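# Move the mint tin from the drawer to the desk

## Task

Lift the mint tin out of the open drawer and set it down on the desk, then push the drawer fully closed while all its other contents stay inside. Every cabinet must stay roughly where it was, and the robot must not tip over or finish leaning. The result must hold by itself, with nothing held in place by the robot at the end.

## Robot and tools

ROBOT. TidyBot++: a wheeled base 0.54 m long, 0.50 m wide and 0.38 m tall on four driven casters. On top sits one seven-joint arm with a two-finger gripper. The shoulder is 0.12 m ahead of the base centre and 0.68 m above the floor. Segments: upper arm 0.42 m, forearm 0.31 m, hand 0.31 m from wrist to the hand point. Cameras: base_camera (pinhole, 644x364) and wrist_camera (fisheye, 644x476, looks along the hand). The arm starts folded with the hand pointing down. It then pokes out up to 0.08 m past the base front, and the elbow rises to about 1.15 m.

FRAMES. Base frame: origin on the floor below the base centre, x forward, y left, z up. hand_pose is reported in it and is the midpoint between the finger pads. Its z axis runs along the fingers and its y axis is the direction the fingers open. Odometry frame: the base frame as it was when the scene began. base_odometry heading is in radians, left positive, range -3.142 to 3.142. It counts wheel turns, so slipping shows up as motion, and it drifts a few cm and degrees over many moves. base_tilt is in degrees, positive when leaning forward or right, with about 1 degree of fixed bias.

TOOLS.
execute_actions: arguments "actions" (a list holding one action, or empty just to read state and images) and optional "cameras" (base_camera, wrist_camera or all; omitted or null means all; [] means none). An action may contain:
- "base": exactly one key. translate_m drives straight, forward positive, -2 to 2 m. strafe_m moves sideways, left positive, -2 to 2 m. rotate_rad turns in place, counter-clockwise from above positive, -6.3 to 6.3 rad. Each is an offset from where the base last reported itself, not a position to reach.
- "joints": absolute targets in radians, named individually. joint_1_rad (any angle; positive is clockwise from above, opposite to rotate_rad). joint_2_rad (shoulder, -2.249 to 2.249). joint_3_rad (any angle). joint_4_rad (elbow, -2.579 to 2.579). joint_5_rad (any angle). joint_6_rad (wrist, -2.099 to 2.099). joint_7_rad (any angle; with the hand down, positive is counter-clockwise from above, and at 1.57 the fingers open left-right). gripper_pos runs 0 (open, about 85 mm gap) to 1 (closed); the gap is roughly 85 x (1 - gripper_pos) mm. Any-angle joints take the short way round, so turn them in steps under half a turn. Tolerances: ±0.039 for joints 1-4, ±0.056 for joints 5-7, ±0.03 for the gripper.
- "speeds": optional lower top speeds for this action. translate_m and strafe_m take 0.05 to 0.5 m/s; rotate_rad takes 0.1 to 1.57 rad/s. The maxima are the defaults.
Base and joint motions start together. One action lasts at most 15 s, and a base move needing over 8.667 s at its speed is refused. Unknown keys or out-of-range values reject the whole call. Any joint you leave out may keep pushing toward its older target.
wait: seconds, 0 to 10. Commands nothing and returns state and images.
zoom_image: camera plus region [x0, y0, x1, y1] in pixels of that camera's latest full image, at most 504x504, origin top-left.
finished_scene: scene, the number of the current scene. It is final and reports success, so call it only once the tin rests on the desk and the drawer is shut unaided.

ARM GEOMETRY. With joint_1_rad = 0, joint_3_rad = 3.14 and joint_5_rad = 0 (close to the start), the arm stays in the vertical x-z plane. Tilts from vertical, forward positive: upper arm = joint_2_rad; forearm = joint_2_rad - joint_4_rad; hand = that minus joint_6_rad. The hand's forward reach from the shoulder is the sum of length x sin(tilt), and its height above the shoulder is the sum of length x cos(tilt). A downward-pointing hand reaches at most about 0.94 m above the floor, and only near the base. Closed fingertips extend about 20 mm past the hand point. Joints move up to 1.39 rad/s (1.22 for joints 5-7).

RESULT LINES. base_status and joint_status say how each motion ended. "done" means reached; for the base, only that the wheels turned enough, even if it slipped or was blocked. "off_target" means it rested short and may still push. "contact_stop" or "time_out" means it stopped and now holds there. "joint command not followed" with a "cause:" line means a self-collision check withheld the arm targets; the gripper still moves, and the withheld targets may be retried later. on_its_own lists motion you did not command. motor_effort is in percent of max, with the peak in brackets; it is noisy and biased. For the gripper at 1, "done" means it closed on nothing, and "off_target" means it stopped on an object. "ARM HIT" means a hard hit on the base or the arm itself. MOTOR HOT warns from 60 °C; at 75 °C an OVER-TEMPERATURE FAULT lets the arm sink, shown as limit_stop_at_motor_heat. If you see that, resend the target. A torque fault (joints 1-4 at 104.5 N m, 5-7 at 51.3 N m) freezes the arm for 10 s and skips the rest of that call.

ACCURACY. Friction and load leave the hand 1-2 cm off, or more when the arm is stretched or carrying something. To correct, send each joint its last command plus (wanted minus read). While holding an object, never command the angle a joint currently reads. Check real positions in the camera images.

AVOID. Don't drive the base while the arm is caught on something high (around 0.8 m or above), since the robot can tip. Avoid pushing or pulling sideways hard on a raised hand, and pull the arm back or reverse if the robot leans. A blocked base keeps pushing hard. Don't drop, slam or shove things hard. Keep the cabinets in place and the other drawer contents inside. Loose objects may occasionally get nudged. The robot holds its last command while you think.

Each tool is called after ">>>" by a JSON object that holds its "name" and its "arguments".

## Session

>>> {"name": "execute_actions", "arguments": {"actions": []}}

Scene clock: 0.00 s.
base_odometry: x=+0.000 y=+0.000 heading=+0.000 (m, m, rad; odometry frame)
base_tilt: forward=+0.3 right=+0.0 (deg)
base_status: not commanded
joint_positions: joint_1_rad=+0.046 joint_2_rad=-0.344 joint_3_rad=+3.198 joint_4_rad=-2.542 joint_5_rad=-0.041 joint_6_rad=-0.902 joint_7_rad=+1.628 gripper_pos=+0.000
joint_status: not commanded
motor_effort: joint_1_rad=+0 joint_2_rad=-2 joint_3_rad=+0 joint_4_rad=+17 joint_5_rad=-2 joint_6_rad=+2 joint_7_rad=-1 (%)
hand_pose: x=+0.2459 y=+0.0007 z=+0.5829 quat_wxyz=(-0.024, +0.999, -0.033, +0.022) (m; base frame)
pictures: base_camera, wrist_camera
Images, in order (width x height): base_camera 644x364, wrist_camera 644x476.

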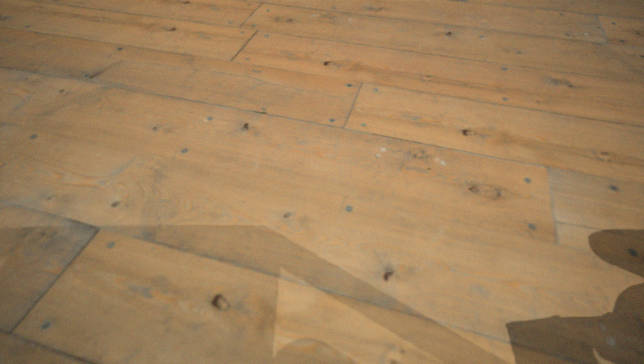

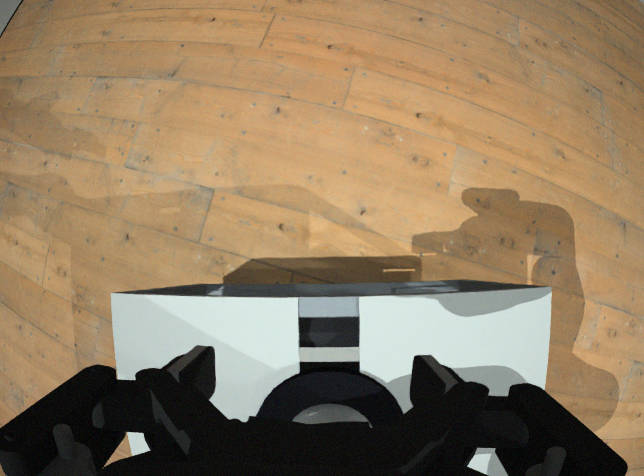

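Nothing in view; turn around.

>>> {"name": "execute_actions", "arguments": {"actions": [{"base":{"rotate_rad":1.6}}]}}

>>> {"name": "execute_actions", "arguments": {"actions": [{"base":{"rotate_rad":1.6}}], "cameras": ["base_camera"]}}

>>> {"name": "execute_actions", "arguments": {"actions": [{"base":{"rotate_rad":1.6}}], "cameras": ["base_camera"]}}

Scene clock: 2.47 s.
base_odometry: x=+0.000 y=+0.000 heading=+1.599 (m, m, rad; odometry frame)
base_tilt: forward=+0.3 right=+0.0 (deg)
base_status: done
joint_positions: joint_1_rad=+0.046 joint_2_rad=-0.344 joint_3_rad=+3.198 joint_4_rad=-2.542 joint_5_rad=-0.041 joint_6_rad=-0.902 joint_7_rad=+1.628 gripper_pos=+0.000
joint_status: not commanded
motor_effort: joint_1_rad=+1(0) joint_2_rad=-1(1) joint_3_rad=+1(1) joint_4_rad=+14(13) joint_5_rad=-1(1) joint_6_rad=+1(1) joint_7_rad=-1(0) (%)
hand_pose: x=+0.2459 y=+0.0007 z=+0.5829 quat_wxyz=(-0.024, +0.999, -0.033, +0.022) (m; base frame)
pictures: base_camera, wrist_camera
Images, in order (width x height): base_camera 644x364, wrist_camera 644x476.

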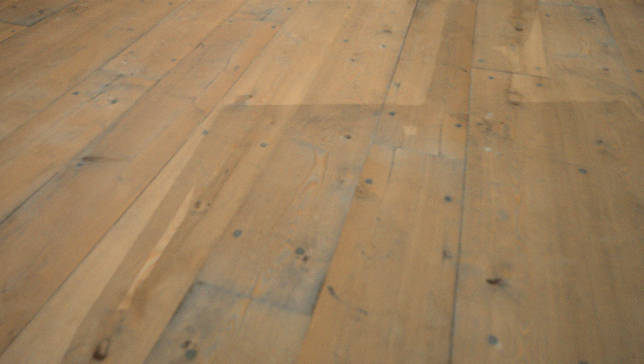

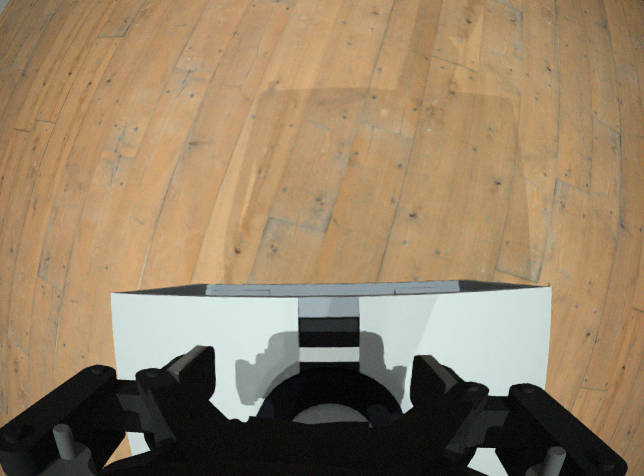

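Scene clock: 4.77 s.
base_odometry: x=+0.000 y=+0.000 heading=-3.086 (m, m, rad; odometry frame)
base_tilt: forward=+0.3 right=+0.1 (deg)
base_status: done
joint_positions: joint_1_rad=+0.046 joint_2_rad=-0.344 joint_3_rad=+3.198 joint_4_rad=-2.542 joint_5_rad=-0.041 joint_6_rad=-0.902 joint_7_rad=+1.628 gripper_pos=+0.000
joint_status: not commanded
motor_effort: joint_1_rad=+0(0) joint_2_rad=-1(1) joint_3_rad=+0(1) joint_4_rad=+14(14) joint_5_rad=-1(2) joint_6_rad=+1(1) joint_7_rad=+0(0) (%)
hand_pose: x=+0.2459 y=+0.0007 z=+0.5829 quat_wxyz=(-0.024, +0.999, -0.033, +0.022) (m; base frame)
pictures: base_camera
Images, in order (width x height): base_camera 644x364.

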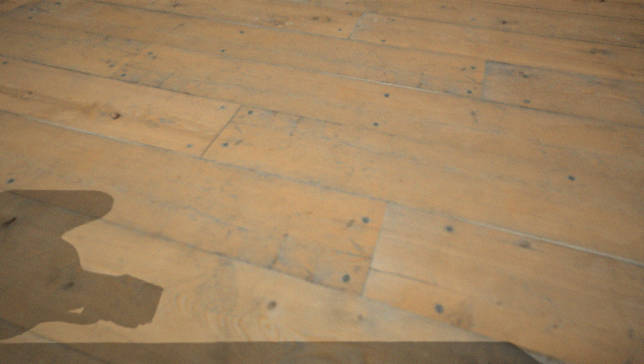

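Scene clock: 7.07 s.
base_odometry: x=+0.000 y=+0.000 heading=-1.487 (m, m, rad; odometry frame)
base_tilt: forward=+0.3 right=+0.1 (deg)
base_status: done
joint_positions: joint_1_rad=+0.046 joint_2_rad=-0.344 joint_3_rad=+3.198 joint_4_rad=-2.542 joint_5_rad=-0.041 joint_6_rad=-0.902 joint_7_rad=+1.628 gripper_pos=+0.000
joint_status: not commanded
motor_effort: joint_1_rad=+0(0) joint_2_rad=-1(1) joint_3_rad=+1(0) joint_4_rad=+14(14) joint_5_rad=+0(0) joint_6_rad=+1(1) joint_7_rad=+0(1) (%)
hand_pose: x=+0.2459 y=+0.0007 z=+0.5829 quat_wxyz=(-0.024, +0.999, -0.033, +0.022) (m; base frame)
pictures: base_camera
Images, in order (width x height): base_camera 644x364.

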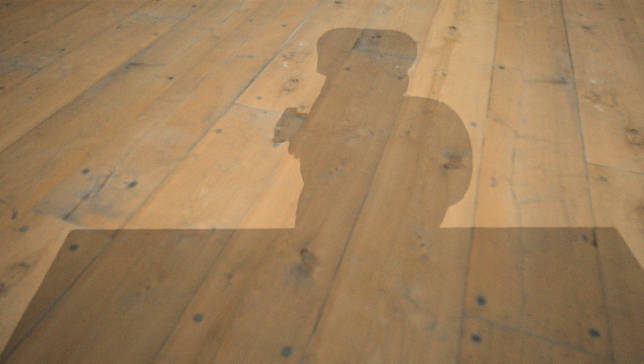

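>>> {"name": "execute_actions", "arguments": {"actions": [{"joints":{"joint_6_rad":0.75}}], "cameras": ["wrist_camera"]}}

Scene clock: 9.03 s.
base_odometry: x=+0.000 y=+0.000 heading=-1.487 (m, m, rad; odometry frame)
base_tilt: forward=+0.4 right=+0.0 (deg)
base_status: not commanded
joint_positions: joint_1_rad=+0.046 joint_2_rad=-0.344 joint_3_rad=+3.198 joint_4_rad=-2.542 joint_5_rad=-0.041 joint_6_rad=+0.737 joint_7_rad=+1.628 gripper_pos=+0.000
joint_status: all done
motor_effort: joint_1_rad=+0(0) joint_2_rad=-6(6) joint_3_rad=+0(0) joint_4_rad=+19(19) joint_5_rad=-1(1) joint_6_rad=+9(9) joint_7_rad=+0(0) (%)
hand_pose: x=+0.5384 y=-0.0535 z=+0.9274 quat_wxyz=(+0.050, +0.666, -0.041, +0.743) (m; base frame)
pictures: wrist_camera
Images, in order (width x height): wrist_camera 644x476.

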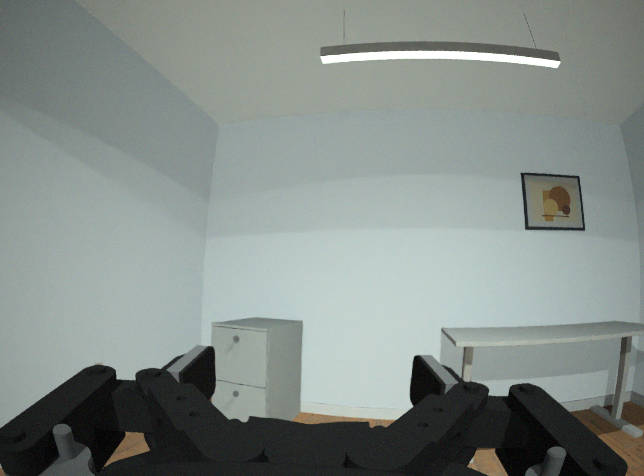

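>>> {"name": "execute_actions", "arguments": {"actions": [{"base":{"rotate_rad":0.2},"joints":{"joint_6_rad":0.3}}], "cameras": []}}

>>> {"name": "execute_actions", "arguments": {"actions": [{"base":{"translate_m":1.0}}]}}

Scene clock: 10.23 s.
base_odometry: x=+0.000 y=+0.000 heading=-1.288 (m, m, rad; odometry frame)
base_tilt: forward=+0.3 right=+0.1 (deg)
base_status: done
joint_positions: joint_1_rad=+0.046 joint_2_rad=-0.344 joint_3_rad=+3.198 joint_4_rad=-2.542 joint_5_rad=-0.041 joint_6_rad=+0.313 joint_7_rad=+1.628 gripper_pos=+0.000
joint_status: all done
motor_effort: joint_1_rad=+0(1) joint_2_rad=-6(7) joint_3_rad=+0(2) joint_4_rad=+18(21) joint_5_rad=+0(1) joint_6_rad=+8(10) joint_7_rad=-1(1) (%)
hand_pose: x=+0.5258 y=-0.0449 z=+0.7971 quat_wxyz=(+0.032, +0.808, -0.042, +0.587) (m; base frame)
pictures: none
No camera images: the call's "cameras" was empty. Leave "cameras" out to get every camera's image.

Scene clock: 13.57 s.
base_odometry: x=+0.280 y=-0.960 heading=-1.288 (m, m, rad; odometry frame)
base_tilt: forward=+0.2 right=+0.0 (deg)
base_status: done
joint_positions: joint_1_rad=+0.046 joint_2_rad=-0.344 joint_3_rad=+3.198 joint_4_rad=-2.542 joint_5_rad=-0.041 joint_6_rad=+0.313 joint_7_rad=+1.628 gripper_pos=+0.000
joint_status: not commanded
motor_effort: joint_1_rad=+0(1) joint_2_rad=-6(8) joint_3_rad=+0(1) joint_4_rad=+18(19) joint_5_rad=+0(0) joint_6_rad=+9(9) joint_7_rad=+0(0) (%)
hand_pose: x=+0.5258 y=-0.0449 z=+0.7970 quat_wxyz=(+0.032, +0.808, -0.042, +0.586) (m; base frame)
pictures: base_camera, wrist_camera
Images, in order (width x height): base_camera 644x364, wrist_camera 644x476.

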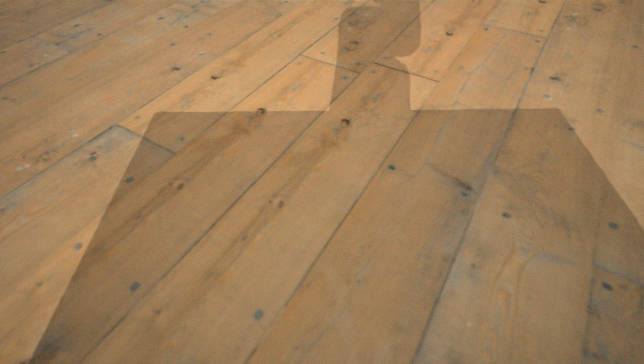

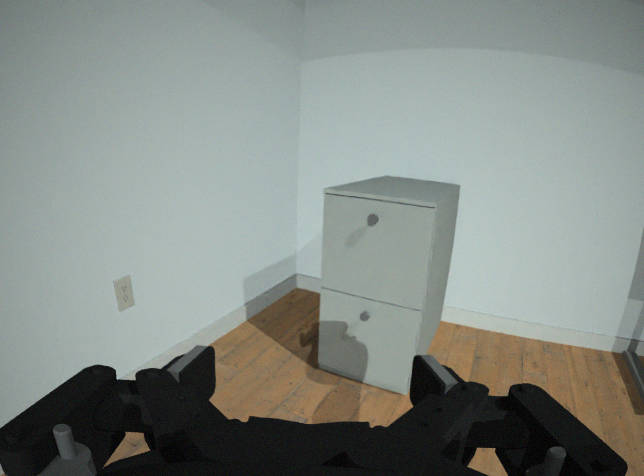

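>>> {"name": "execute_actions", "arguments": {"actions": [{"base":{"rotate_rad":1.9},"joints":{"joint_6_rad":0.6}}], "cameras": ["wrist_camera"]}}

>>> {"name": "execute_actions", "arguments": {"actions": [{"base":{"rotate_rad":2.0}}], "cameras": ["wrist_camera"]}}

Scene clock: 16.37 s.
base_odometry: x=+0.280 y=-0.960 heading=+0.611 (m, m, rad; odometry frame)
base_tilt: forward=+0.2 right=+0.0 (deg)
base_status: done
joint_positions: joint_1_rad=+0.046 joint_2_rad=-0.345 joint_3_rad=+3.198 joint_4_rad=-2.537 joint_5_rad=-0.041 joint_6_rad=+0.586 joint_7_rad=+1.628 gripper_pos=+0.000
joint_status: all done
motor_effort: joint_1_rad=+0(1) joint_2_rad=-6(8) joint_3_rad=+0(2) joint_4_rad=+19(22) joint_5_rad=+0(0) joint_6_rad=+9(11) joint_7_rad=+0(1) (%)
hand_pose: x=+0.5411 y=-0.0513 z=+0.8838 quat_wxyz=(+0.044, +0.719, -0.041, +0.693) (m; base frame)
pictures: wrist_camera
Images, in order (width x height): wrist_camera 644x476.

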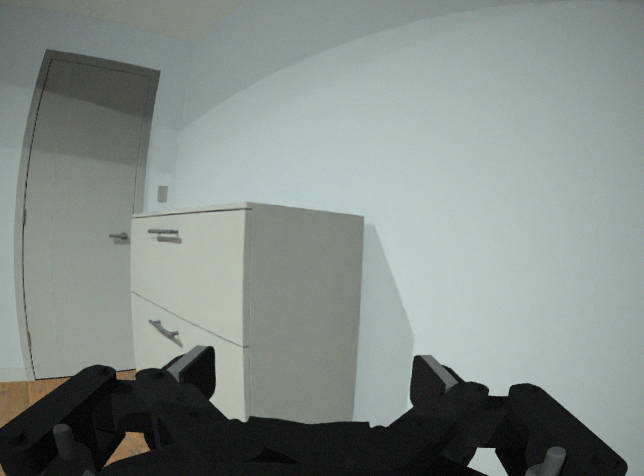

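Scene clock: 18.97 s.
base_odometry: x=+0.280 y=-0.960 heading=+2.610 (m, m, rad; odometry frame)
base_tilt: forward=+0.4 right=+0.0 (deg)
base_status: done
joint_positions: joint_1_rad=+0.046 joint_2_rad=-0.345 joint_3_rad=+3.198 joint_4_rad=-2.537 joint_5_rad=-0.041 joint_6_rad=+0.586 joint_7_rad=+1.628 gripper_pos=+0.000
joint_status: not commanded
motor_effort: joint_1_rad=+0(1) joint_2_rad=-6(7) joint_3_rad=+1(1) joint_4_rad=+19(19) joint_5_rad=+0(1) joint_6_rad=+9(9) joint_7_rad=-1(0) (%)
hand_pose: x=+0.5411 y=-0.0513 z=+0.8838 quat_wxyz=(+0.044, +0.719, -0.041, +0.693) (m; base frame)
pictures: wrist_camera
Images, in order (width x height): wrist_camera 644x476.

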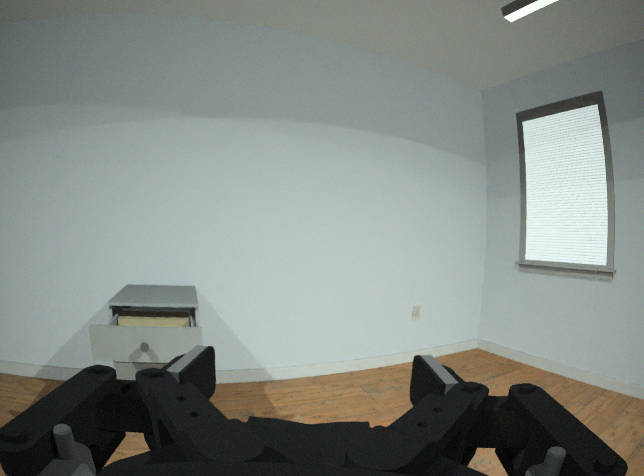

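>>> {"name": "execute_actions", "arguments": {"actions": [{"base":{"rotate_rad":0.5},"joints":{"joint_6_rad":0.3}}], "cameras": []}}

>>> {"name": "execute_actions", "arguments": {"actions": [{"base":{"translate_m":1.2}}]}}

Scene clock: 20.53 s.
base_odometry: x=+0.280 y=-0.960 heading=+3.109 (m, m, rad; odometry frame)
base_tilt: forward=+0.3 right=+0.0 (deg)
base_status: done
joint_positions: joint_1_rad=+0.046 joint_2_rad=-0.342 joint_3_rad=+3.198 joint_4_rad=-2.544 joint_5_rad=-0.041 joint_6_rad=+0.315 joint_7_rad=+1.628 gripper_pos=+0.000
joint_status: all done
motor_effort: joint_1_rad=+0(1) joint_2_rad=-6(7) joint_3_rad=+0(1) joint_4_rad=+18(20) joint_5_rad=-1(0) joint_6_rad=+9(10) joint_7_rad=-1(1) (%)
hand_pose: x=+0.5258 y=-0.0449 z=+0.7961 quat_wxyz=(+0.032, +0.809, -0.041, +0.586) (m; base frame)
pictures: none
No camera images: the call's "cameras" was empty. Leave "cameras" out to get every camera's image.

Scene clock: 24.27 s.
base_odometry: x=-0.920 y=-0.922 heading=+3.110 (m, m, rad; odometry frame)
base_tilt: forward=+0.4 right=+0.1 (deg)
base_status: done
joint_positions: joint_1_rad=+0.046 joint_2_rad=-0.343 joint_3_rad=+3.198 joint_4_rad=-2.544 joint_5_rad=-0.041 joint_6_rad=+0.315 joint_7_rad=+1.628 gripper_pos=+0.000
joint_status: not commanded
motor_effort: joint_1_rad=+0(0) joint_2_rad=-6(8) joint_3_rad=+0(1) joint_4_rad=+18(19) joint_5_rad=+0(0) joint_6_rad=+9(9) joint_7_rad=+0(0) (%)
hand_pose: x=+0.5257 y=-0.0449 z=+0.7964 quat_wxyz=(+0.032, +0.808, -0.041, +0.586) (m; base frame)
pictures: base_camera, wrist_camera
Images, in order (width x height): base_camera 644x364, wrist_camera 644x476.

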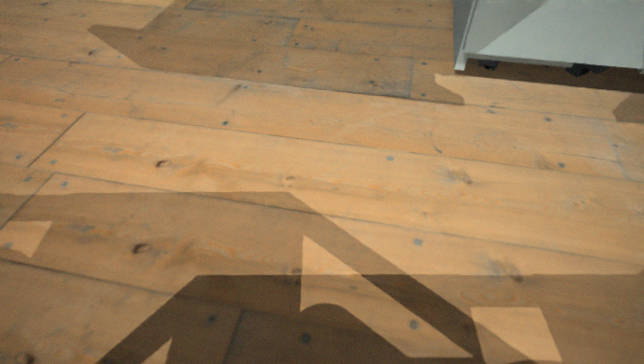

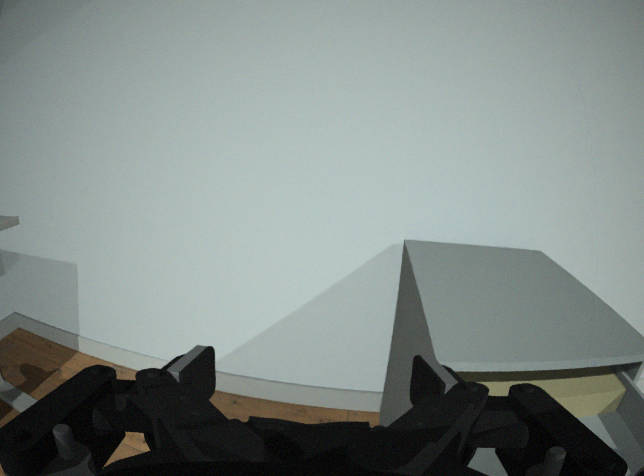

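>>> {"name": "execute_actions", "arguments": {"actions": [{"base":{"strafe_m":-0.35},"joints":{"joint_6_rad":-0.3}}]}}

Scene clock: 26.40 s.
base_odometry: x=-0.909 y=-0.572 heading=+3.110 (m, m, rad; odometry frame)
base_tilt: forward=+0.4 right=+0.1 (deg)
base_status: done
joint_positions: joint_1_rad=+0.045 joint_2_rad=-0.343 joint_3_rad=+3.198 joint_4_rad=-2.543 joint_5_rad=-0.041 joint_6_rad=-0.287 joint_7_rad=+1.628 gripper_pos=+0.000
joint_status: all done
motor_effort: joint_1_rad=+0(1) joint_2_rad=-4(6) joint_3_rad=+0(2) joint_4_rad=+17(20) joint_5_rad=+0(1) joint_6_rad=+6(9) joint_7_rad=+0(0) (%)
hand_pose: x=+0.4209 y=-0.0241 z=+0.6463 quat_wxyz=(+0.004, +0.946, -0.039, +0.322) (m; base frame)
pictures: base_camera, wrist_camera
Images, in order (width x height): base_camera 644x364, wrist_camera 644x476.

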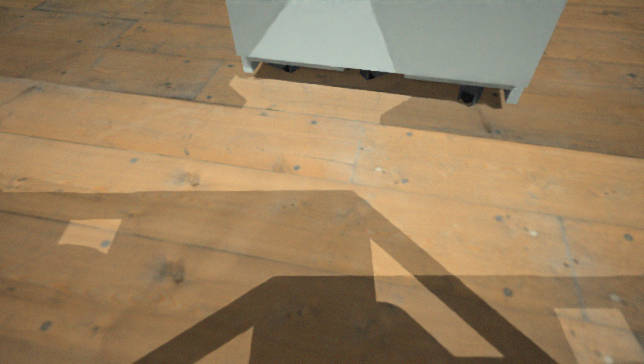

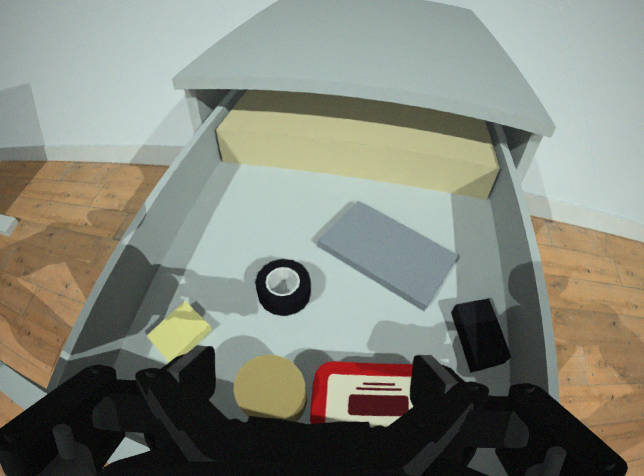

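>>> {"name": "execute_actions", "arguments": {"actions": [{"joints":{"joint_2_rad":0.1,"joint_4_rad":-1.7,"joint_6_rad":-1.34}}], "cameras": ["wrist_camera"]}}

Scene clock: 28.80 s.
base_odometry: x=-0.909 y=-0.572 heading=+3.110 (m, m, rad; odometry frame)
base_tilt: forward=+0.3 right=+0.0 (deg)
base_status: not commanded
joint_positions: joint_1_rad=+0.045 joint_2_rad=+0.090 joint_3_rad=+3.198 joint_4_rad=-1.714 joint_5_rad=-0.041 joint_6_rad=-1.307 joint_7_rad=+1.628 gripper_pos=+0.000
joint_status: all done
motor_effort: joint_1_rad=+1(0) joint_2_rad=-20(21) joint_3_rad=+0(0) joint_4_rad=+16(17) joint_5_rad=-1(1) joint_6_rad=+1(6) joint_7_rad=+0(0) (%)
hand_pose: x=+0.4724 y=-0.0221 z=+0.7170 quat_wxyz=(-0.016, +0.999, -0.027, +0.016) (m; base frame)
pictures: wrist_camera
Images, in order (width x height): wrist_camera 644x476.

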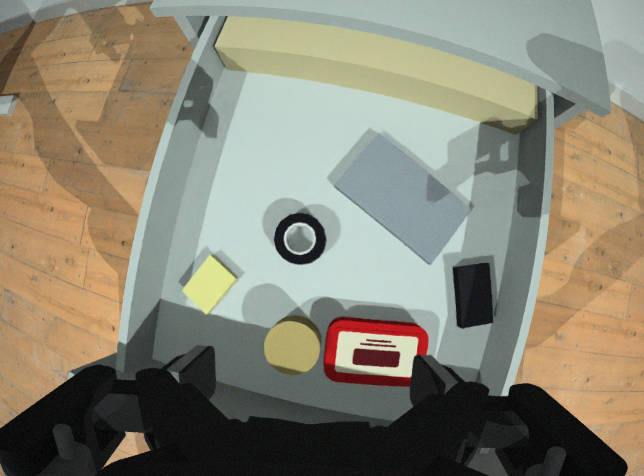

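>>> {"name": "execute_actions", "arguments": {"actions": [{"base":{"strafe_m":-0.055},"joints":{"joint_7_rad":0.06}}], "cameras": []}}

>>> {"name": "execute_actions", "arguments": {"actions": [{"base":{"translate_m":-0.05}}], "cameras": ["wrist_camera"]}}

Scene clock: 31.03 s.
base_odometry: x=-0.907 y=-0.517 heading=+3.110 (m, m, rad; odometry frame)
base_tilt: forward=+0.3 right=+0.1 (deg)
base_status: done
joint_positions: joint_1_rad=+0.047 joint_2_rad=+0.090 joint_3_rad=+3.199 joint_4_rad=-1.714 joint_5_rad=-0.041 joint_6_rad=-1.307 joint_7_rad=+0.076 gripper_pos=+0.000
joint_status: all done
motor_effort: joint_1_rad=+0(2) joint_2_rad=-20(22) joint_3_rad=+0(3) joint_4_rad=+16(16) joint_5_rad=+1(2) joint_6_rad=+1(1) joint_7_rad=+0(0) (%)
hand_pose: x=+0.4723 y=-0.0233 z=+0.7170 quat_wxyz=(-0.023, +0.693, -0.720, +0.001) (m; base frame)
pictures: none
No camera images: the call's "cameras" was empty. Leave "cameras" out to get every camera's image.

Scene clock: 31.97 s.
base_odometry: x=-0.857 y=-0.519 heading=+3.111 (m, m, rad; odometry frame)
base_tilt: forward=+0.3 right=+0.0 (deg)
base_status: done
joint_positions: joint_1_rad=+0.047 joint_2_rad=+0.094 joint_3_rad=+3.199 joint_4_rad=-1.713 joint_5_rad=-0.041 joint_6_rad=-1.309 joint_7_rad=+0.076 gripper_pos=+0.000
joint_status: not commanded
motor_effort: joint_1_rad=+0(1) joint_2_rad=-20(23) joint_3_rad=+0(0) joint_4_rad=+16(17) joint_5_rad=-1(1) joint_6_rad=+1(2) joint_7_rad=+0(0) (%)
hand_pose: x=+0.4722 y=-0.0233 z=+0.7159 quat_wxyz=(-0.021, +0.693, -0.720, -0.001) (m; base frame)
pictures: wrist_camera
Images, in order (width x height): wrist_camera 644x476.

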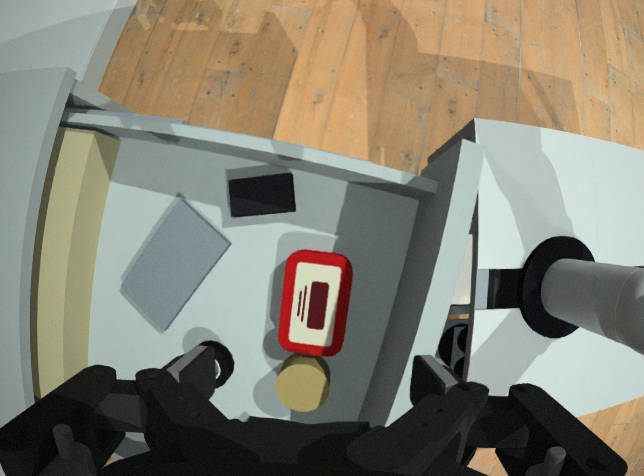

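>>> {"name": "execute_actions", "arguments": {"actions": [{"joints":{"joint_2_rad":0.245,"joint_4_rad":-1.935,"joint_6_rad":-0.985,"joint_7_rad":-0.06}}], "cameras": ["wrist_camera"]}}

Scene clock: 33.50 s.
base_odometry: x=-0.857 y=-0.519 heading=+3.111 (m, m, rad; odometry frame)
base_tilt: forward=+0.4 right=+0.0 (deg)
base_status: not commanded
joint_positions: joint_1_rad=+0.047 joint_2_rad=+0.246 joint_3_rad=+3.199 joint_4_rad=-1.925 joint_5_rad=-0.041 joint_6_rad=-1.017 joint_7_rad=-0.026 gripper_pos=+0.000
joint_status: all done
motor_effort: joint_1_rad=+0(0) joint_2_rad=-23(27) joint_3_rad=+0(0) joint_4_rad=+13(17) joint_5_rad=+0(1) joint_6_rad=+0(1) joint_7_rad=+0(1) (%)
hand_pose: x=+0.4666 y=-0.0249 z=+0.6014 quat_wxyz=(+0.008, +0.651, -0.758, -0.024) (m; base frame)
pictures: wrist_camera
Images, in order (width x height): wrist_camera 644x476.

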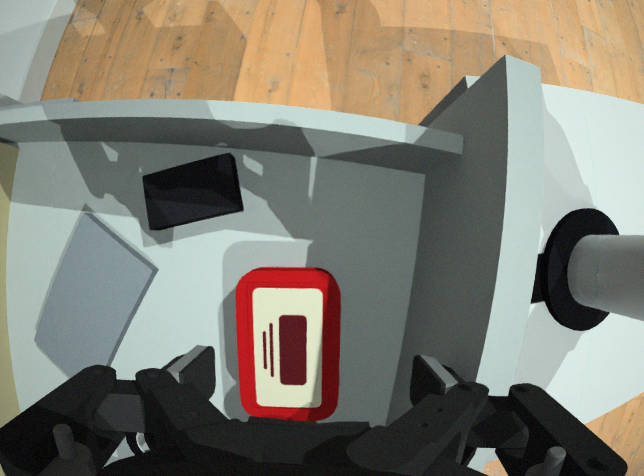

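>>> {"name": "execute_actions", "arguments": {"actions": [{"base":{"translate_m":0.02},"joints":{"joint_2_rad":0.32,"joint_4_rad":-2.033,"joint_6_rad":-0.78}}], "cameras": ["wrist_camera"]}}

Scene clock: 34.63 s.
base_odometry: x=-0.877 y=-0.518 heading=+3.111 (m, m, rad; odometry frame)
base_tilt: forward=+0.3 right=+0.0 (deg)
base_status: done
joint_positions: joint_1_rad=+0.047 joint_2_rad=+0.322 joint_3_rad=+3.199 joint_4_rad=-2.023 joint_5_rad=-0.041 joint_6_rad=-0.810 joint_7_rad=-0.026 gripper_pos=+0.000
joint_status: all done
motor_effort: joint_1_rad=+1(1) joint_2_rad=-25(28) joint_3_rad=+0(1) joint_4_rad=+12(15) joint_5_rad=-1(1) joint_6_rad=+1(0) joint_7_rad=-1(1) (%)
hand_pose: x=+0.4727 y=-0.0280 z=+0.5500 quat_wxyz=(+0.000, +0.650, -0.760, -0.008) (m; base frame)
pictures: wrist_camera
Images, in order (width x height): wrist_camera 644x476.

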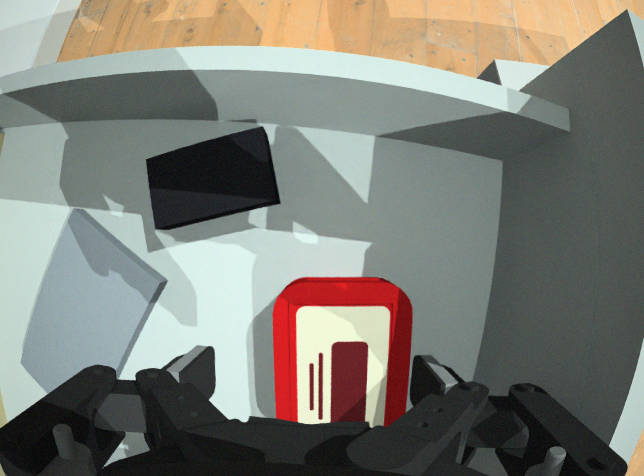

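>>> {"name": "execute_actions", "arguments": {"actions": [{"base":{"translate_m":-0.013}}], "cameras": []}}

>>> {"name": "execute_actions", "arguments": {"actions": [{"joints":{"joint_2_rad":0.40,"joint_4_rad":-2.095,"joint_6_rad":-0.63}}], "cameras": ["wrist_camera"]}}

Scene clock: 35.53 s.
base_odometry: x=-0.864 y=-0.519 heading=+3.111 (m, m, rad; odometry frame)
base_tilt: forward=+0.3 right=+0.1 (deg)
base_status: done
joint_positions: joint_1_rad=+0.047 joint_2_rad=+0.318 joint_3_rad=+3.199 joint_4_rad=-2.023 joint_5_rad=-0.041 joint_6_rad=-0.807 joint_7_rad=-0.026 gripper_pos=+0.000
joint_status: not commanded
motor_effort: joint_1_rad=+0(3) joint_2_rad=-25(26) joint_3_rad=+0(1) joint_4_rad=+11(13) joint_5_rad=+0(1) joint_6_rad=+1(1) joint_7_rad=-1(0) (%)
hand_pose: x=+0.4742 y=-0.0282 z=+0.5513 quat_wxyz=(-0.002, +0.650, -0.760, -0.006) (m; base frame)
pictures: none
No camera images: the call's "cameras" was empty. Leave "cameras" out to get every camera's image.

Scene clock: 36.43 s.
base_odometry: x=-0.864 y=-0.519 heading=+3.111 (m, m, rad; odometry frame)
base_tilt: forward=+0.3 right=+0.0 (deg)
base_status: not commanded
joint_positions: joint_1_rad=+0.047 joint_2_rad=+0.361 joint_3_rad=+3.199 joint_4_rad=-2.070 joint_5_rad=-0.041 joint_6_rad=-0.670 joint_7_rad=-0.026 gripper_pos=+0.000
joint_status: all done
motor_effort: joint_1_rad=+1(1) joint_2_rad=-16(28) joint_3_rad=+1(0) joint_4_rad=+7(12) joint_5_rad=+0(0) joint_6_rad=+3(9) joint_7_rad=-1(0) (%)
hand_pose: x=+0.4849 y=-0.0311 z=+0.5260 quat_wxyz=(-0.016, +0.649, -0.761, +0.013) (m; base frame)
pictures: wrist_camera
Images, in order (width x height): wrist_camera 644x476.

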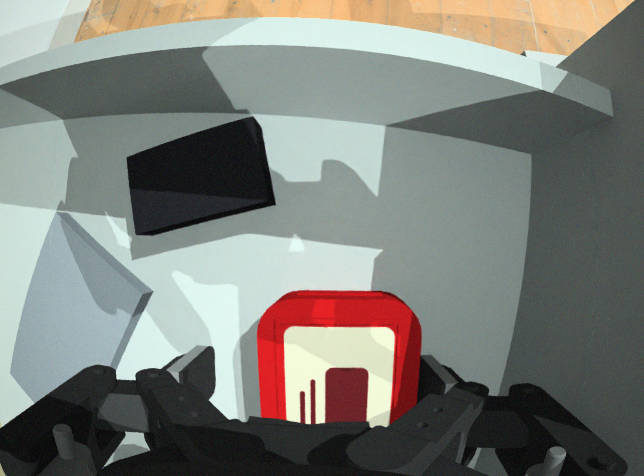

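>>> {"name": "execute_actions", "arguments": {"actions": [{"joints":{"joint_2_rad":0.355,"joint_4_rad":-2.065,"joint_6_rad":-0.68,"gripper_pos":1}}], "cameras": ["wrist_camera"]}}

Scene clock: 37.73 s.
base_odometry: x=-0.864 y=-0.519 heading=+3.111 (m, m, rad; odometry frame)
base_tilt: forward=+0.3 right=+0.0 (deg)
base_status: not commanded
joint_positions: joint_1_rad=+0.048 joint_2_rad=+0.341 joint_3_rad=+3.201 joint_4_rad=-2.062 joint_5_rad=-0.041 joint_6_rad=-0.672 joint_7_rad=-0.026 gripper_pos=+0.362
joint_status: gripper_pos off_target (ended at +0.362, target +1.000); the others done
motor_effort: joint_1_rad=+0(1) joint_2_rad=-25(26) joint_3_rad=+0(2) joint_4_rad=+12(13) joint_5_rad=-1(3) joint_6_rad=+1(9) joint_7_rad=-1(1) (%)
hand_pose: x=+0.4917 y=-0.0324 z=+0.5354 quat_wxyz=(-0.026, +0.648, -0.761, +0.023) (m; base frame)
pictures: wrist_camera
Images, in order (width x height): wrist_camera 644x476.

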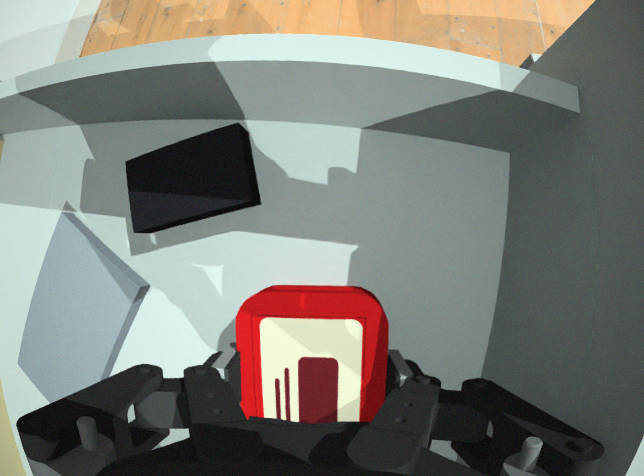

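>>> {"name": "execute_actions", "arguments": {"actions": [{"joints":{"joint_2_rad":0.1,"joint_4_rad":-1.7,"joint_6_rad":-1.34}}], "cameras": []}}

>>> {"name": "execute_actions", "arguments": {"actions": [{"base":{"rotate_rad":1.45},"joints":{"joint_2_rad":-0.1,"joint_4_rad":-1.5,"joint_6_rad":-1.0}}]}}

Scene clock: 39.57 s.
base_odometry: x=-0.864 y=-0.519 heading=+3.111 (m, m, rad; odometry frame)
base_tilt: forward=+0.3 right=+0.0 (deg)
base_status: not commanded
joint_positions: joint_1_rad=+0.048 joint_2_rad=+0.102 joint_3_rad=+3.201 joint_4_rad=-1.716 joint_5_rad=-0.041 joint_6_rad=-1.310 joint_7_rad=-0.026 gripper_pos=+0.362
joint_status: all done
motor_effort: joint_1_rad=+1(0) joint_2_rad=-21(29) joint_3_rad=+0(1) joint_4_rad=+16(16) joint_5_rad=+0(1) joint_6_rad=+1(2) joint_7_rad=-1(1) (%)
hand_pose: x=+0.4710 y=-0.0239 z=+0.7122 quat_wxyz=(-0.017, +0.655, -0.756, -0.007) (m; base frame)
pictures: none
No camera images: the call's "cameras" was empty. Leave "cameras" out to get every camera's image.

Scene clock: 41.77 s.
base_odometry: x=-0.864 y=-0.519 heading=-1.724 (m, m, rad; odometry frame)
base_tilt: forward=+0.3 right=+0.0 (deg)
base_status: done
joint_positions: joint_1_rad=+0.043 joint_2_rad=-0.088 joint_3_rad=+3.195 joint_4_rad=-1.504 joint_5_rad=-0.041 joint_6_rad=-1.024 joint_7_rad=-0.026 gripper_pos=+0.362
joint_status: all done
motor_effort: joint_1_rad=+1(2) joint_2_rad=-18(25) joint_3_rad=+0(3) joint_4_rad=+19(20) joint_5_rad=-1(2) joint_6_rad=+7(7) joint_7_rad=-1(0) (%)
hand_pose: x=+0.5930 y=-0.0347 z=+0.9120 quat_wxyz=(-0.250, +0.618, -0.706, +0.236) (m; base frame)
pictures: base_camera, wrist_camera
Images, in order (width x height): base_camera 644x364, wrist_camera 644x476.

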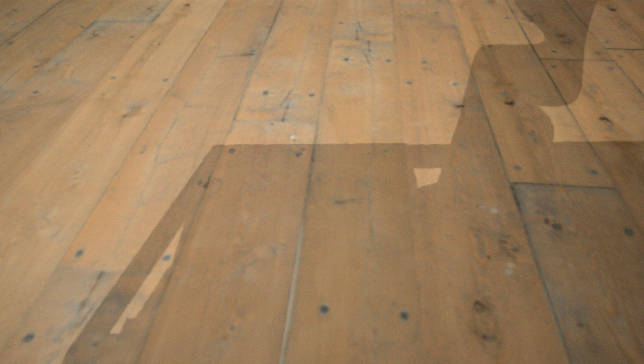

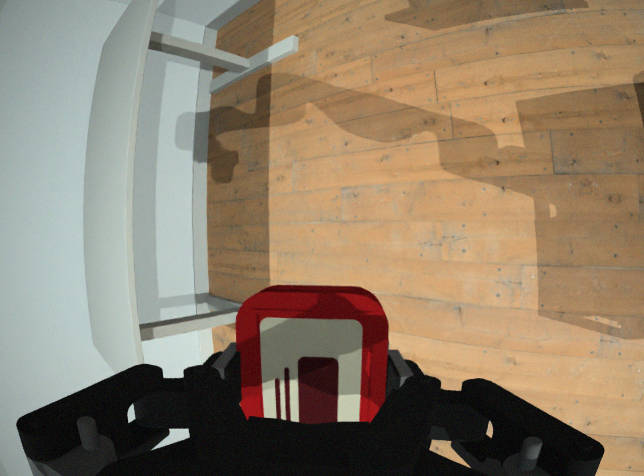

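>>> {"name": "execute_actions", "arguments": {"actions": [{"joints":{"joint_7_rad":1.57}}], "cameras": ["wrist_camera"]}}

Scene clock: 43.70 s.
base_odometry: x=-0.864 y=-0.519 heading=-1.724 (m, m, rad; odometry frame)
base_tilt: forward=+0.3 right=+0.0 (deg)
base_status: not commanded
joint_positions: joint_1_rad=+0.043 joint_2_rad=-0.088 joint_3_rad=+3.195 joint_4_rad=-1.504 joint_5_rad=-0.041 joint_6_rad=-1.024 joint_7_rad=+1.554 gripper_pos=+0.362
joint_status: all done
motor_effort: joint_1_rad=+0(0) joint_2_rad=-18(18) joint_3_rad=+1(0) joint_4_rad=+20(21) joint_5_rad=-1(0) joint_6_rad=+7(7) joint_7_rad=+0(1) (%)
hand_pose: x=+0.5930 y=-0.0347 z=+0.9120 quat_wxyz=(-0.009, +0.937, -0.058, +0.344) (m; base frame)
pictures: wrist_camera
Images, in order (width x height): wrist_camera 644x476.

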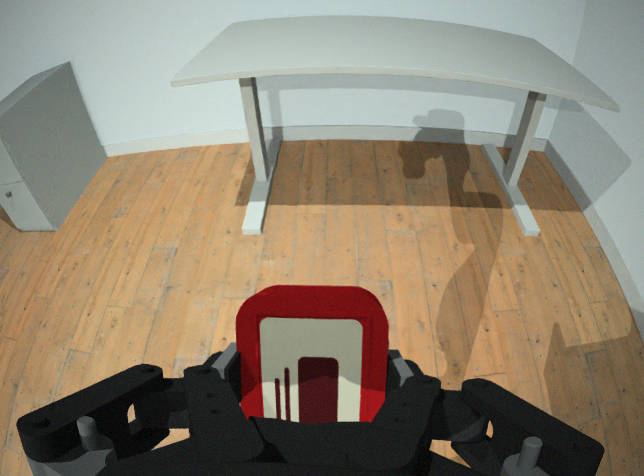

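>>> {"name": "execute_actions", "arguments": {"actions": [{"base":{"translate_m":0.6}}], "cameras": ["wrist_camera"]}}

Scene clock: 46.30 s.
base_odometry: x=-0.955 y=-1.112 heading=-1.723 (m, m, rad; odometry frame)
base_tilt: forward=+0.3 right=+0.0 (deg)
base_status: done
joint_positions: joint_1_rad=+0.043 joint_2_rad=-0.094 joint_3_rad=+3.195 joint_4_rad=-1.504 joint_5_rad=-0.041 joint_6_rad=-1.024 joint_7_rad=+1.554 gripper_pos=+0.362
joint_status: not commanded
motor_effort: joint_1_rad=+0(0) joint_2_rad=-17(21) joint_3_rad=+0(1) joint_4_rad=+21(22) joint_5_rad=+0(1) joint_6_rad=+7(8) joint_7_rad=+0(1) (%)
hand_pose: x=+0.5916 y=-0.0347 z=+0.9149 quat_wxyz=(-0.009, +0.936, -0.058, +0.347) (m; base frame)
pictures: wrist_camera
Images, in order (width x height): wrist_camera 644x476.

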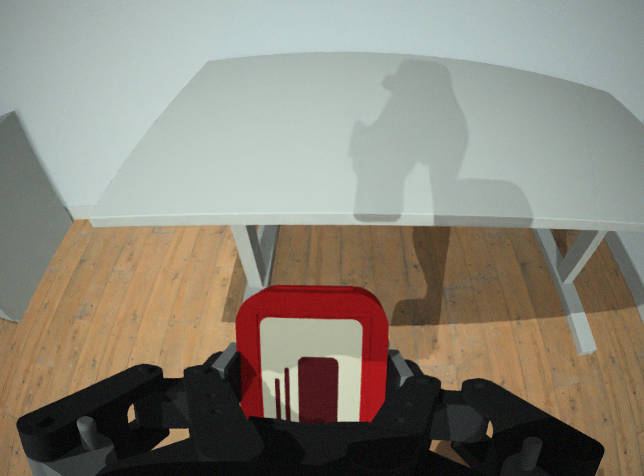

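>>> {"name": "execute_actions", "arguments": {"actions": [{"base":{"translate_m":0.3}}], "cameras": ["wrist_camera"]}}

Scene clock: 48.43 s.
base_odometry: x=-1.000 y=-1.409 heading=-1.722 (m, m, rad; odometry frame)
base_tilt: forward=+0.4 right=+0.1 (deg)
base_status: done
joint_positions: joint_1_rad=+0.043 joint_2_rad=-0.090 joint_3_rad=+3.195 joint_4_rad=-1.504 joint_5_rad=-0.041 joint_6_rad=-1.024 joint_7_rad=+1.554 gripper_pos=+0.362
joint_status: not commanded
motor_effort: joint_1_rad=+0(0) joint_2_rad=-18(21) joint_3_rad=+0(1) joint_4_rad=+20(21) joint_5_rad=-1(0) joint_6_rad=+7(7) joint_7_rad=-1(0) (%)
hand_pose: x=+0.5925 y=-0.0347 z=+0.9131 quat_wxyz=(-0.009, +0.937, -0.058, +0.345) (m; base frame)
pictures: wrist_camera
Images, in order (width x height): wrist_camera 644x476.

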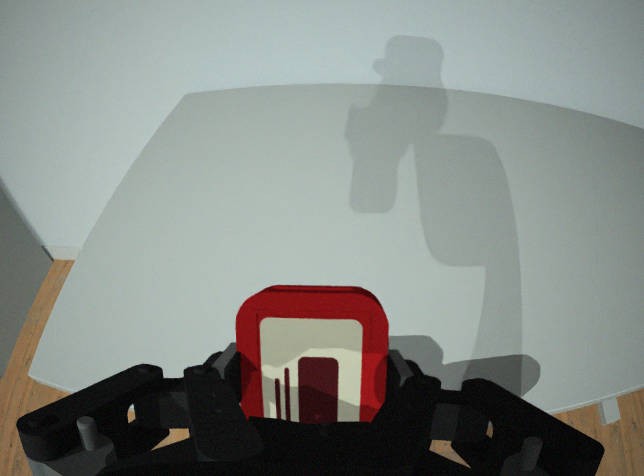

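>>> {"name": "execute_actions", "arguments": {"actions": [{"base":{"translate_m":0.08},"joints":{"joint_2_rad":0.05,"joint_6_rad":-1.3}}], "cameras": ["wrist_camera"]}}

Scene clock: 52.40 s.
base_odometry: x=-1.012 y=-1.488 heading=-1.721 (m, m, rad; odometry frame)
base_tilt: forward=+0.4 right=+0.1 (deg)
base_status: done
joint_positions: joint_1_rad=+0.043 joint_2_rad=+0.057 joint_3_rad=+3.195 joint_4_rad=-1.504 joint_5_rad=-0.041 joint_6_rad=-1.269 joint_7_rad=+1.554 gripper_pos=+0.362
joint_status: all done
motor_effort: joint_1_rad=+0(1) joint_2_rad=-22(28) joint_3_rad=+0(0) joint_4_rad=+18(21) joint_5_rad=-1(1) joint_6_rad=+4(8) joint_7_rad=+0(1) (%)
hand_pose: x=+0.5527 y=-0.0281 z=+0.8090 quat_wxyz=(-0.012, +0.986, -0.059, +0.156) (m; base frame)
pictures: wrist_camera
Images, in order (width x height): wrist_camera 644x476.

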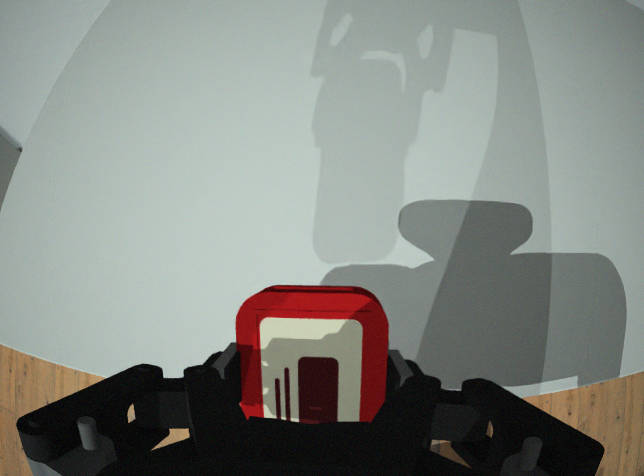

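>>> {"name": "execute_actions", "arguments": {"actions": [{"base":{"translate_m":0.1},"joints":{"joint_2_rad":0.09}}], "cameras": ["wrist_camera"]}}

Scene clock: 53.83 s.
base_odometry: x=-1.027 y=-1.587 heading=-1.720 (m, m, rad; odometry frame)
base_tilt: forward=+0.3 right=+0.0 (deg)
base_status: done
joint_positions: joint_1_rad=+0.043 joint_2_rad=+0.095 joint_3_rad=+3.195 joint_4_rad=-1.504 joint_5_rad=-0.041 joint_6_rad=-1.271 joint_7_rad=+1.554 gripper_pos=+0.362
joint_status: all done
motor_effort: joint_1_rad=+1(1) joint_2_rad=-23(26) joint_3_rad=+0(1) joint_4_rad=+18(20) joint_5_rad=-1(0) joint_6_rad=+3(4) joint_7_rad=+0(0) (%)
hand_pose: x=+0.5566 y=-0.0283 z=+0.7923 quat_wxyz=(-0.012, +0.989, -0.059, +0.136) (m; base frame)
pictures: wrist_camera
Images, in order (width x height): wrist_camera 644x476.

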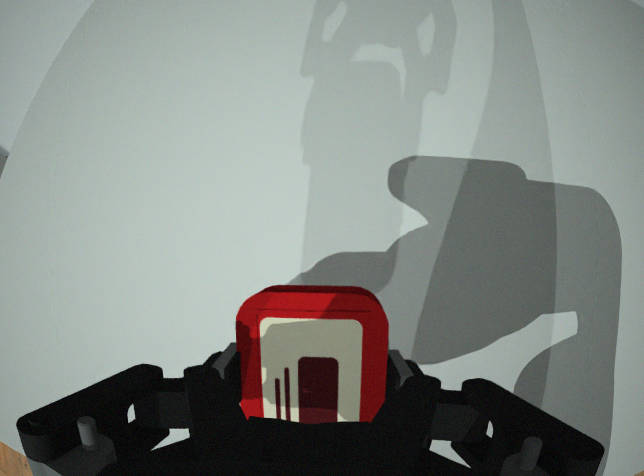

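Release, lift, and back away.

>>> {"name": "execute_actions", "arguments": {"actions": [{"joints":{"gripper_pos":0}}], "cameras": []}}

>>> {"name": "execute_actions", "arguments": {"actions": [{"joints":{"joint_2_rad":-0.15,"joint_6_rad":-0.9}}], "cameras": []}}

>>> {"name": "execute_actions", "arguments": {"actions": [{"base":{"translate_m":-1.0}}], "cameras": ["wrist_camera"]}}

Scene clock: 55.27 s.
base_odometry: x=-1.027 y=-1.587 heading=-1.720 (m, m, rad; odometry frame)
base_tilt: forward=+0.4 right=+0.0 (deg)
base_status: not commanded
joint_positions: joint_1_rad=+0.043 joint_2_rad=+0.095 joint_3_rad=+3.195 joint_4_rad=-1.504 joint_5_rad=-0.041 joint_6_rad=-1.271 joint_7_rad=+1.554 gripper_pos=+0.000
joint_status: all done
motor_effort: joint_1_rad=+1(1) joint_2_rad=-22(23) joint_3_rad=+0(0) joint_4_rad=+19(19) joint_5_rad=+0(0) joint_6_rad=+3(3) joint_7_rad=+0(0) (%)
hand_pose: x=+0.5566 y=-0.0283 z=+0.7923 quat_wxyz=(-0.012, +0.989, -0.059, +0.136) (m; base frame)
pictures: none
No camera images: the call's "cameras" was empty. Leave "cameras" out to get every camera's image.

Scene clock: 56.77 s.
base_odometry: x=-1.027 y=-1.587 heading=-1.720 (m, m, rad; odometry frame)
base_tilt: forward=+0.3 right=+0.1 (deg)
base_status: not commanded
joint_positions: joint_1_rad=+0.043 joint_2_rad=-0.155 joint_3_rad=+3.195 joint_4_rad=-1.503 joint_5_rad=-0.041 joint_6_rad=-0.929 joint_7_rad=+1.554 gripper_pos=+0.000
joint_status: all done
motor_effort: joint_1_rad=+0(0) joint_2_rad=-15(25) joint_3_rad=+0(1) joint_4_rad=+20(20) joint_5_rad=-1(1) joint_6_rad=+7(8) joint_7_rad=+0(0) (%)
hand_pose: x=+0.5968 y=-0.0368 z=+0.9650 quat_wxyz=(-0.007, +0.906, -0.057, +0.419) (m; base frame)
pictures: none
No camera images: the call's "cameras" was empty. Leave "cameras" out to get every camera's image.

Scene clock: 60.20 s.
base_odometry: x=-0.879 y=-0.598 heading=-1.720 (m, m, rad; odometry frame)
base_tilt: forward=+0.3 right=+0.1 (deg)
base_status: done
joint_positions: joint_1_rad=+0.044 joint_2_rad=-0.152 joint_3_rad=+3.195 joint_4_rad=-1.503 joint_5_rad=-0.041 joint_6_rad=-0.928 joint_7_rad=+1.554 gripper_pos=+0.000
joint_status: not commanded
motor_effort: joint_1_rad=+0(1) joint_2_rad=-14(18) joint_3_rad=+0(3) joint_4_rad=+20(21) joint_5_rad=-1(1) joint_6_rad=+7(8) joint_7_rad=+0(0) (%)
hand_pose: x=+0.5979 y=-0.0373 z=+0.9639 quat_wxyz=(-0.007, +0.906, -0.058, +0.418) (m; base frame)
pictures: wrist_camera
Images, in order (width x height): wrist_camera 644x476.

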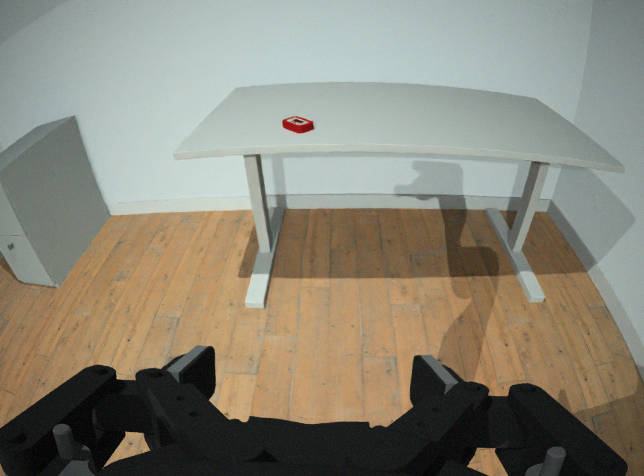

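>>> {"name": "execute_actions", "arguments": {"actions": [{"base":{"rotate_rad":-1.553},"joints":{"gripper_pos":1}}], "cameras": []}}

>>> {"name": "execute_actions", "arguments": {"actions": [{"base":{"translate_m":-0.2},"joints":{"joint_2_rad":0.31,"joint_4_rad":-2.32,"joint_6_rad":-0.51}}]}}

Scene clock: 79.03 s.
base_odometry: x=-0.879 y=-0.598 heading=+3.012 (m, m, rad; odometry frame)
base_tilt: forward=+0.3 right=+0.1 (deg)
base_status: done
joint_positions: joint_1_rad=+0.047 joint_2_rad=-0.149 joint_3_rad=+3.202 joint_4_rad=-1.503 joint_5_rad=-0.041 joint_6_rad=-0.928 joint_7_rad=+1.554 gripper_pos=+0.999
joint_status: all done
motor_effort: joint_1_rad=+0(3) joint_2_rad=-15(18) joint_3_rad=+0(2) joint_4_rad=+20(20) joint_5_rad=-1(2) joint_6_rad=+7(7) joint_7_rad=+0(1) (%)
hand_pose: x=+0.5984 y=-0.0421 z=+0.9626 quat_wxyz=(-0.005, +0.907, -0.062, +0.417) (m; base frame)
pictures: none
No camera images: the call's "cameras" was empty. Leave "cameras" out to get every camera's image.

Scene clock: 81.13 s.
base_odometry: x=-0.680 y=-0.624 heading=+3.011 (m, m, rad; odometry frame)
base_tilt: forward=+0.3 right=+0.0 (deg)
base_status: done
joint_positions: joint_1_rad=+0.047 joint_2_rad=+0.300 joint_3_rad=+3.202 joint_4_rad=-2.306 joint_5_rad=-0.041 joint_6_rad=-0.545 joint_7_rad=+1.554 gripper_pos=+0.999
joint_status: all done
motor_effort: joint_1_rad=+1(0) joint_2_rad=-20(23) joint_3_rad=+0(0) joint_4_rad=+8(21) joint_5_rad=+0(1) joint_6_rad=+1(7) joint_7_rad=+0(0) (%)
hand_pose: x=+0.4008 y=-0.0247 z=+0.5020 quat_wxyz=(-0.002, +0.997, -0.078, -0.004) (m; base frame)
pictures: base_camera, wrist_camera
Images, in order (width x height): base_camera 644x364, wrist_camera 644x476.

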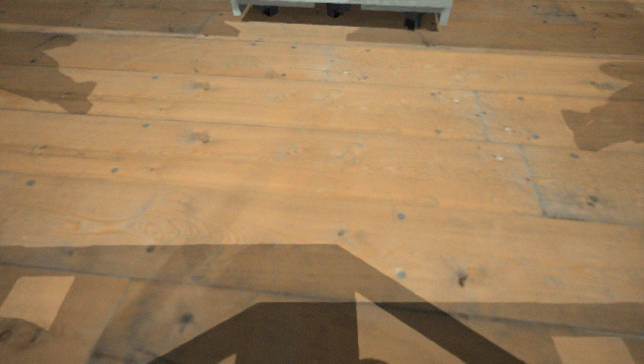

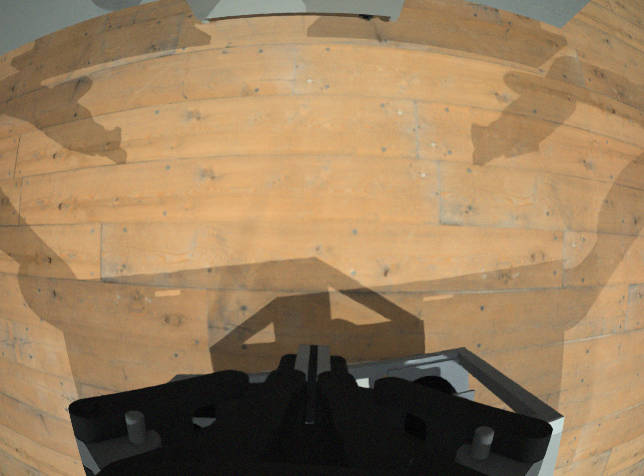

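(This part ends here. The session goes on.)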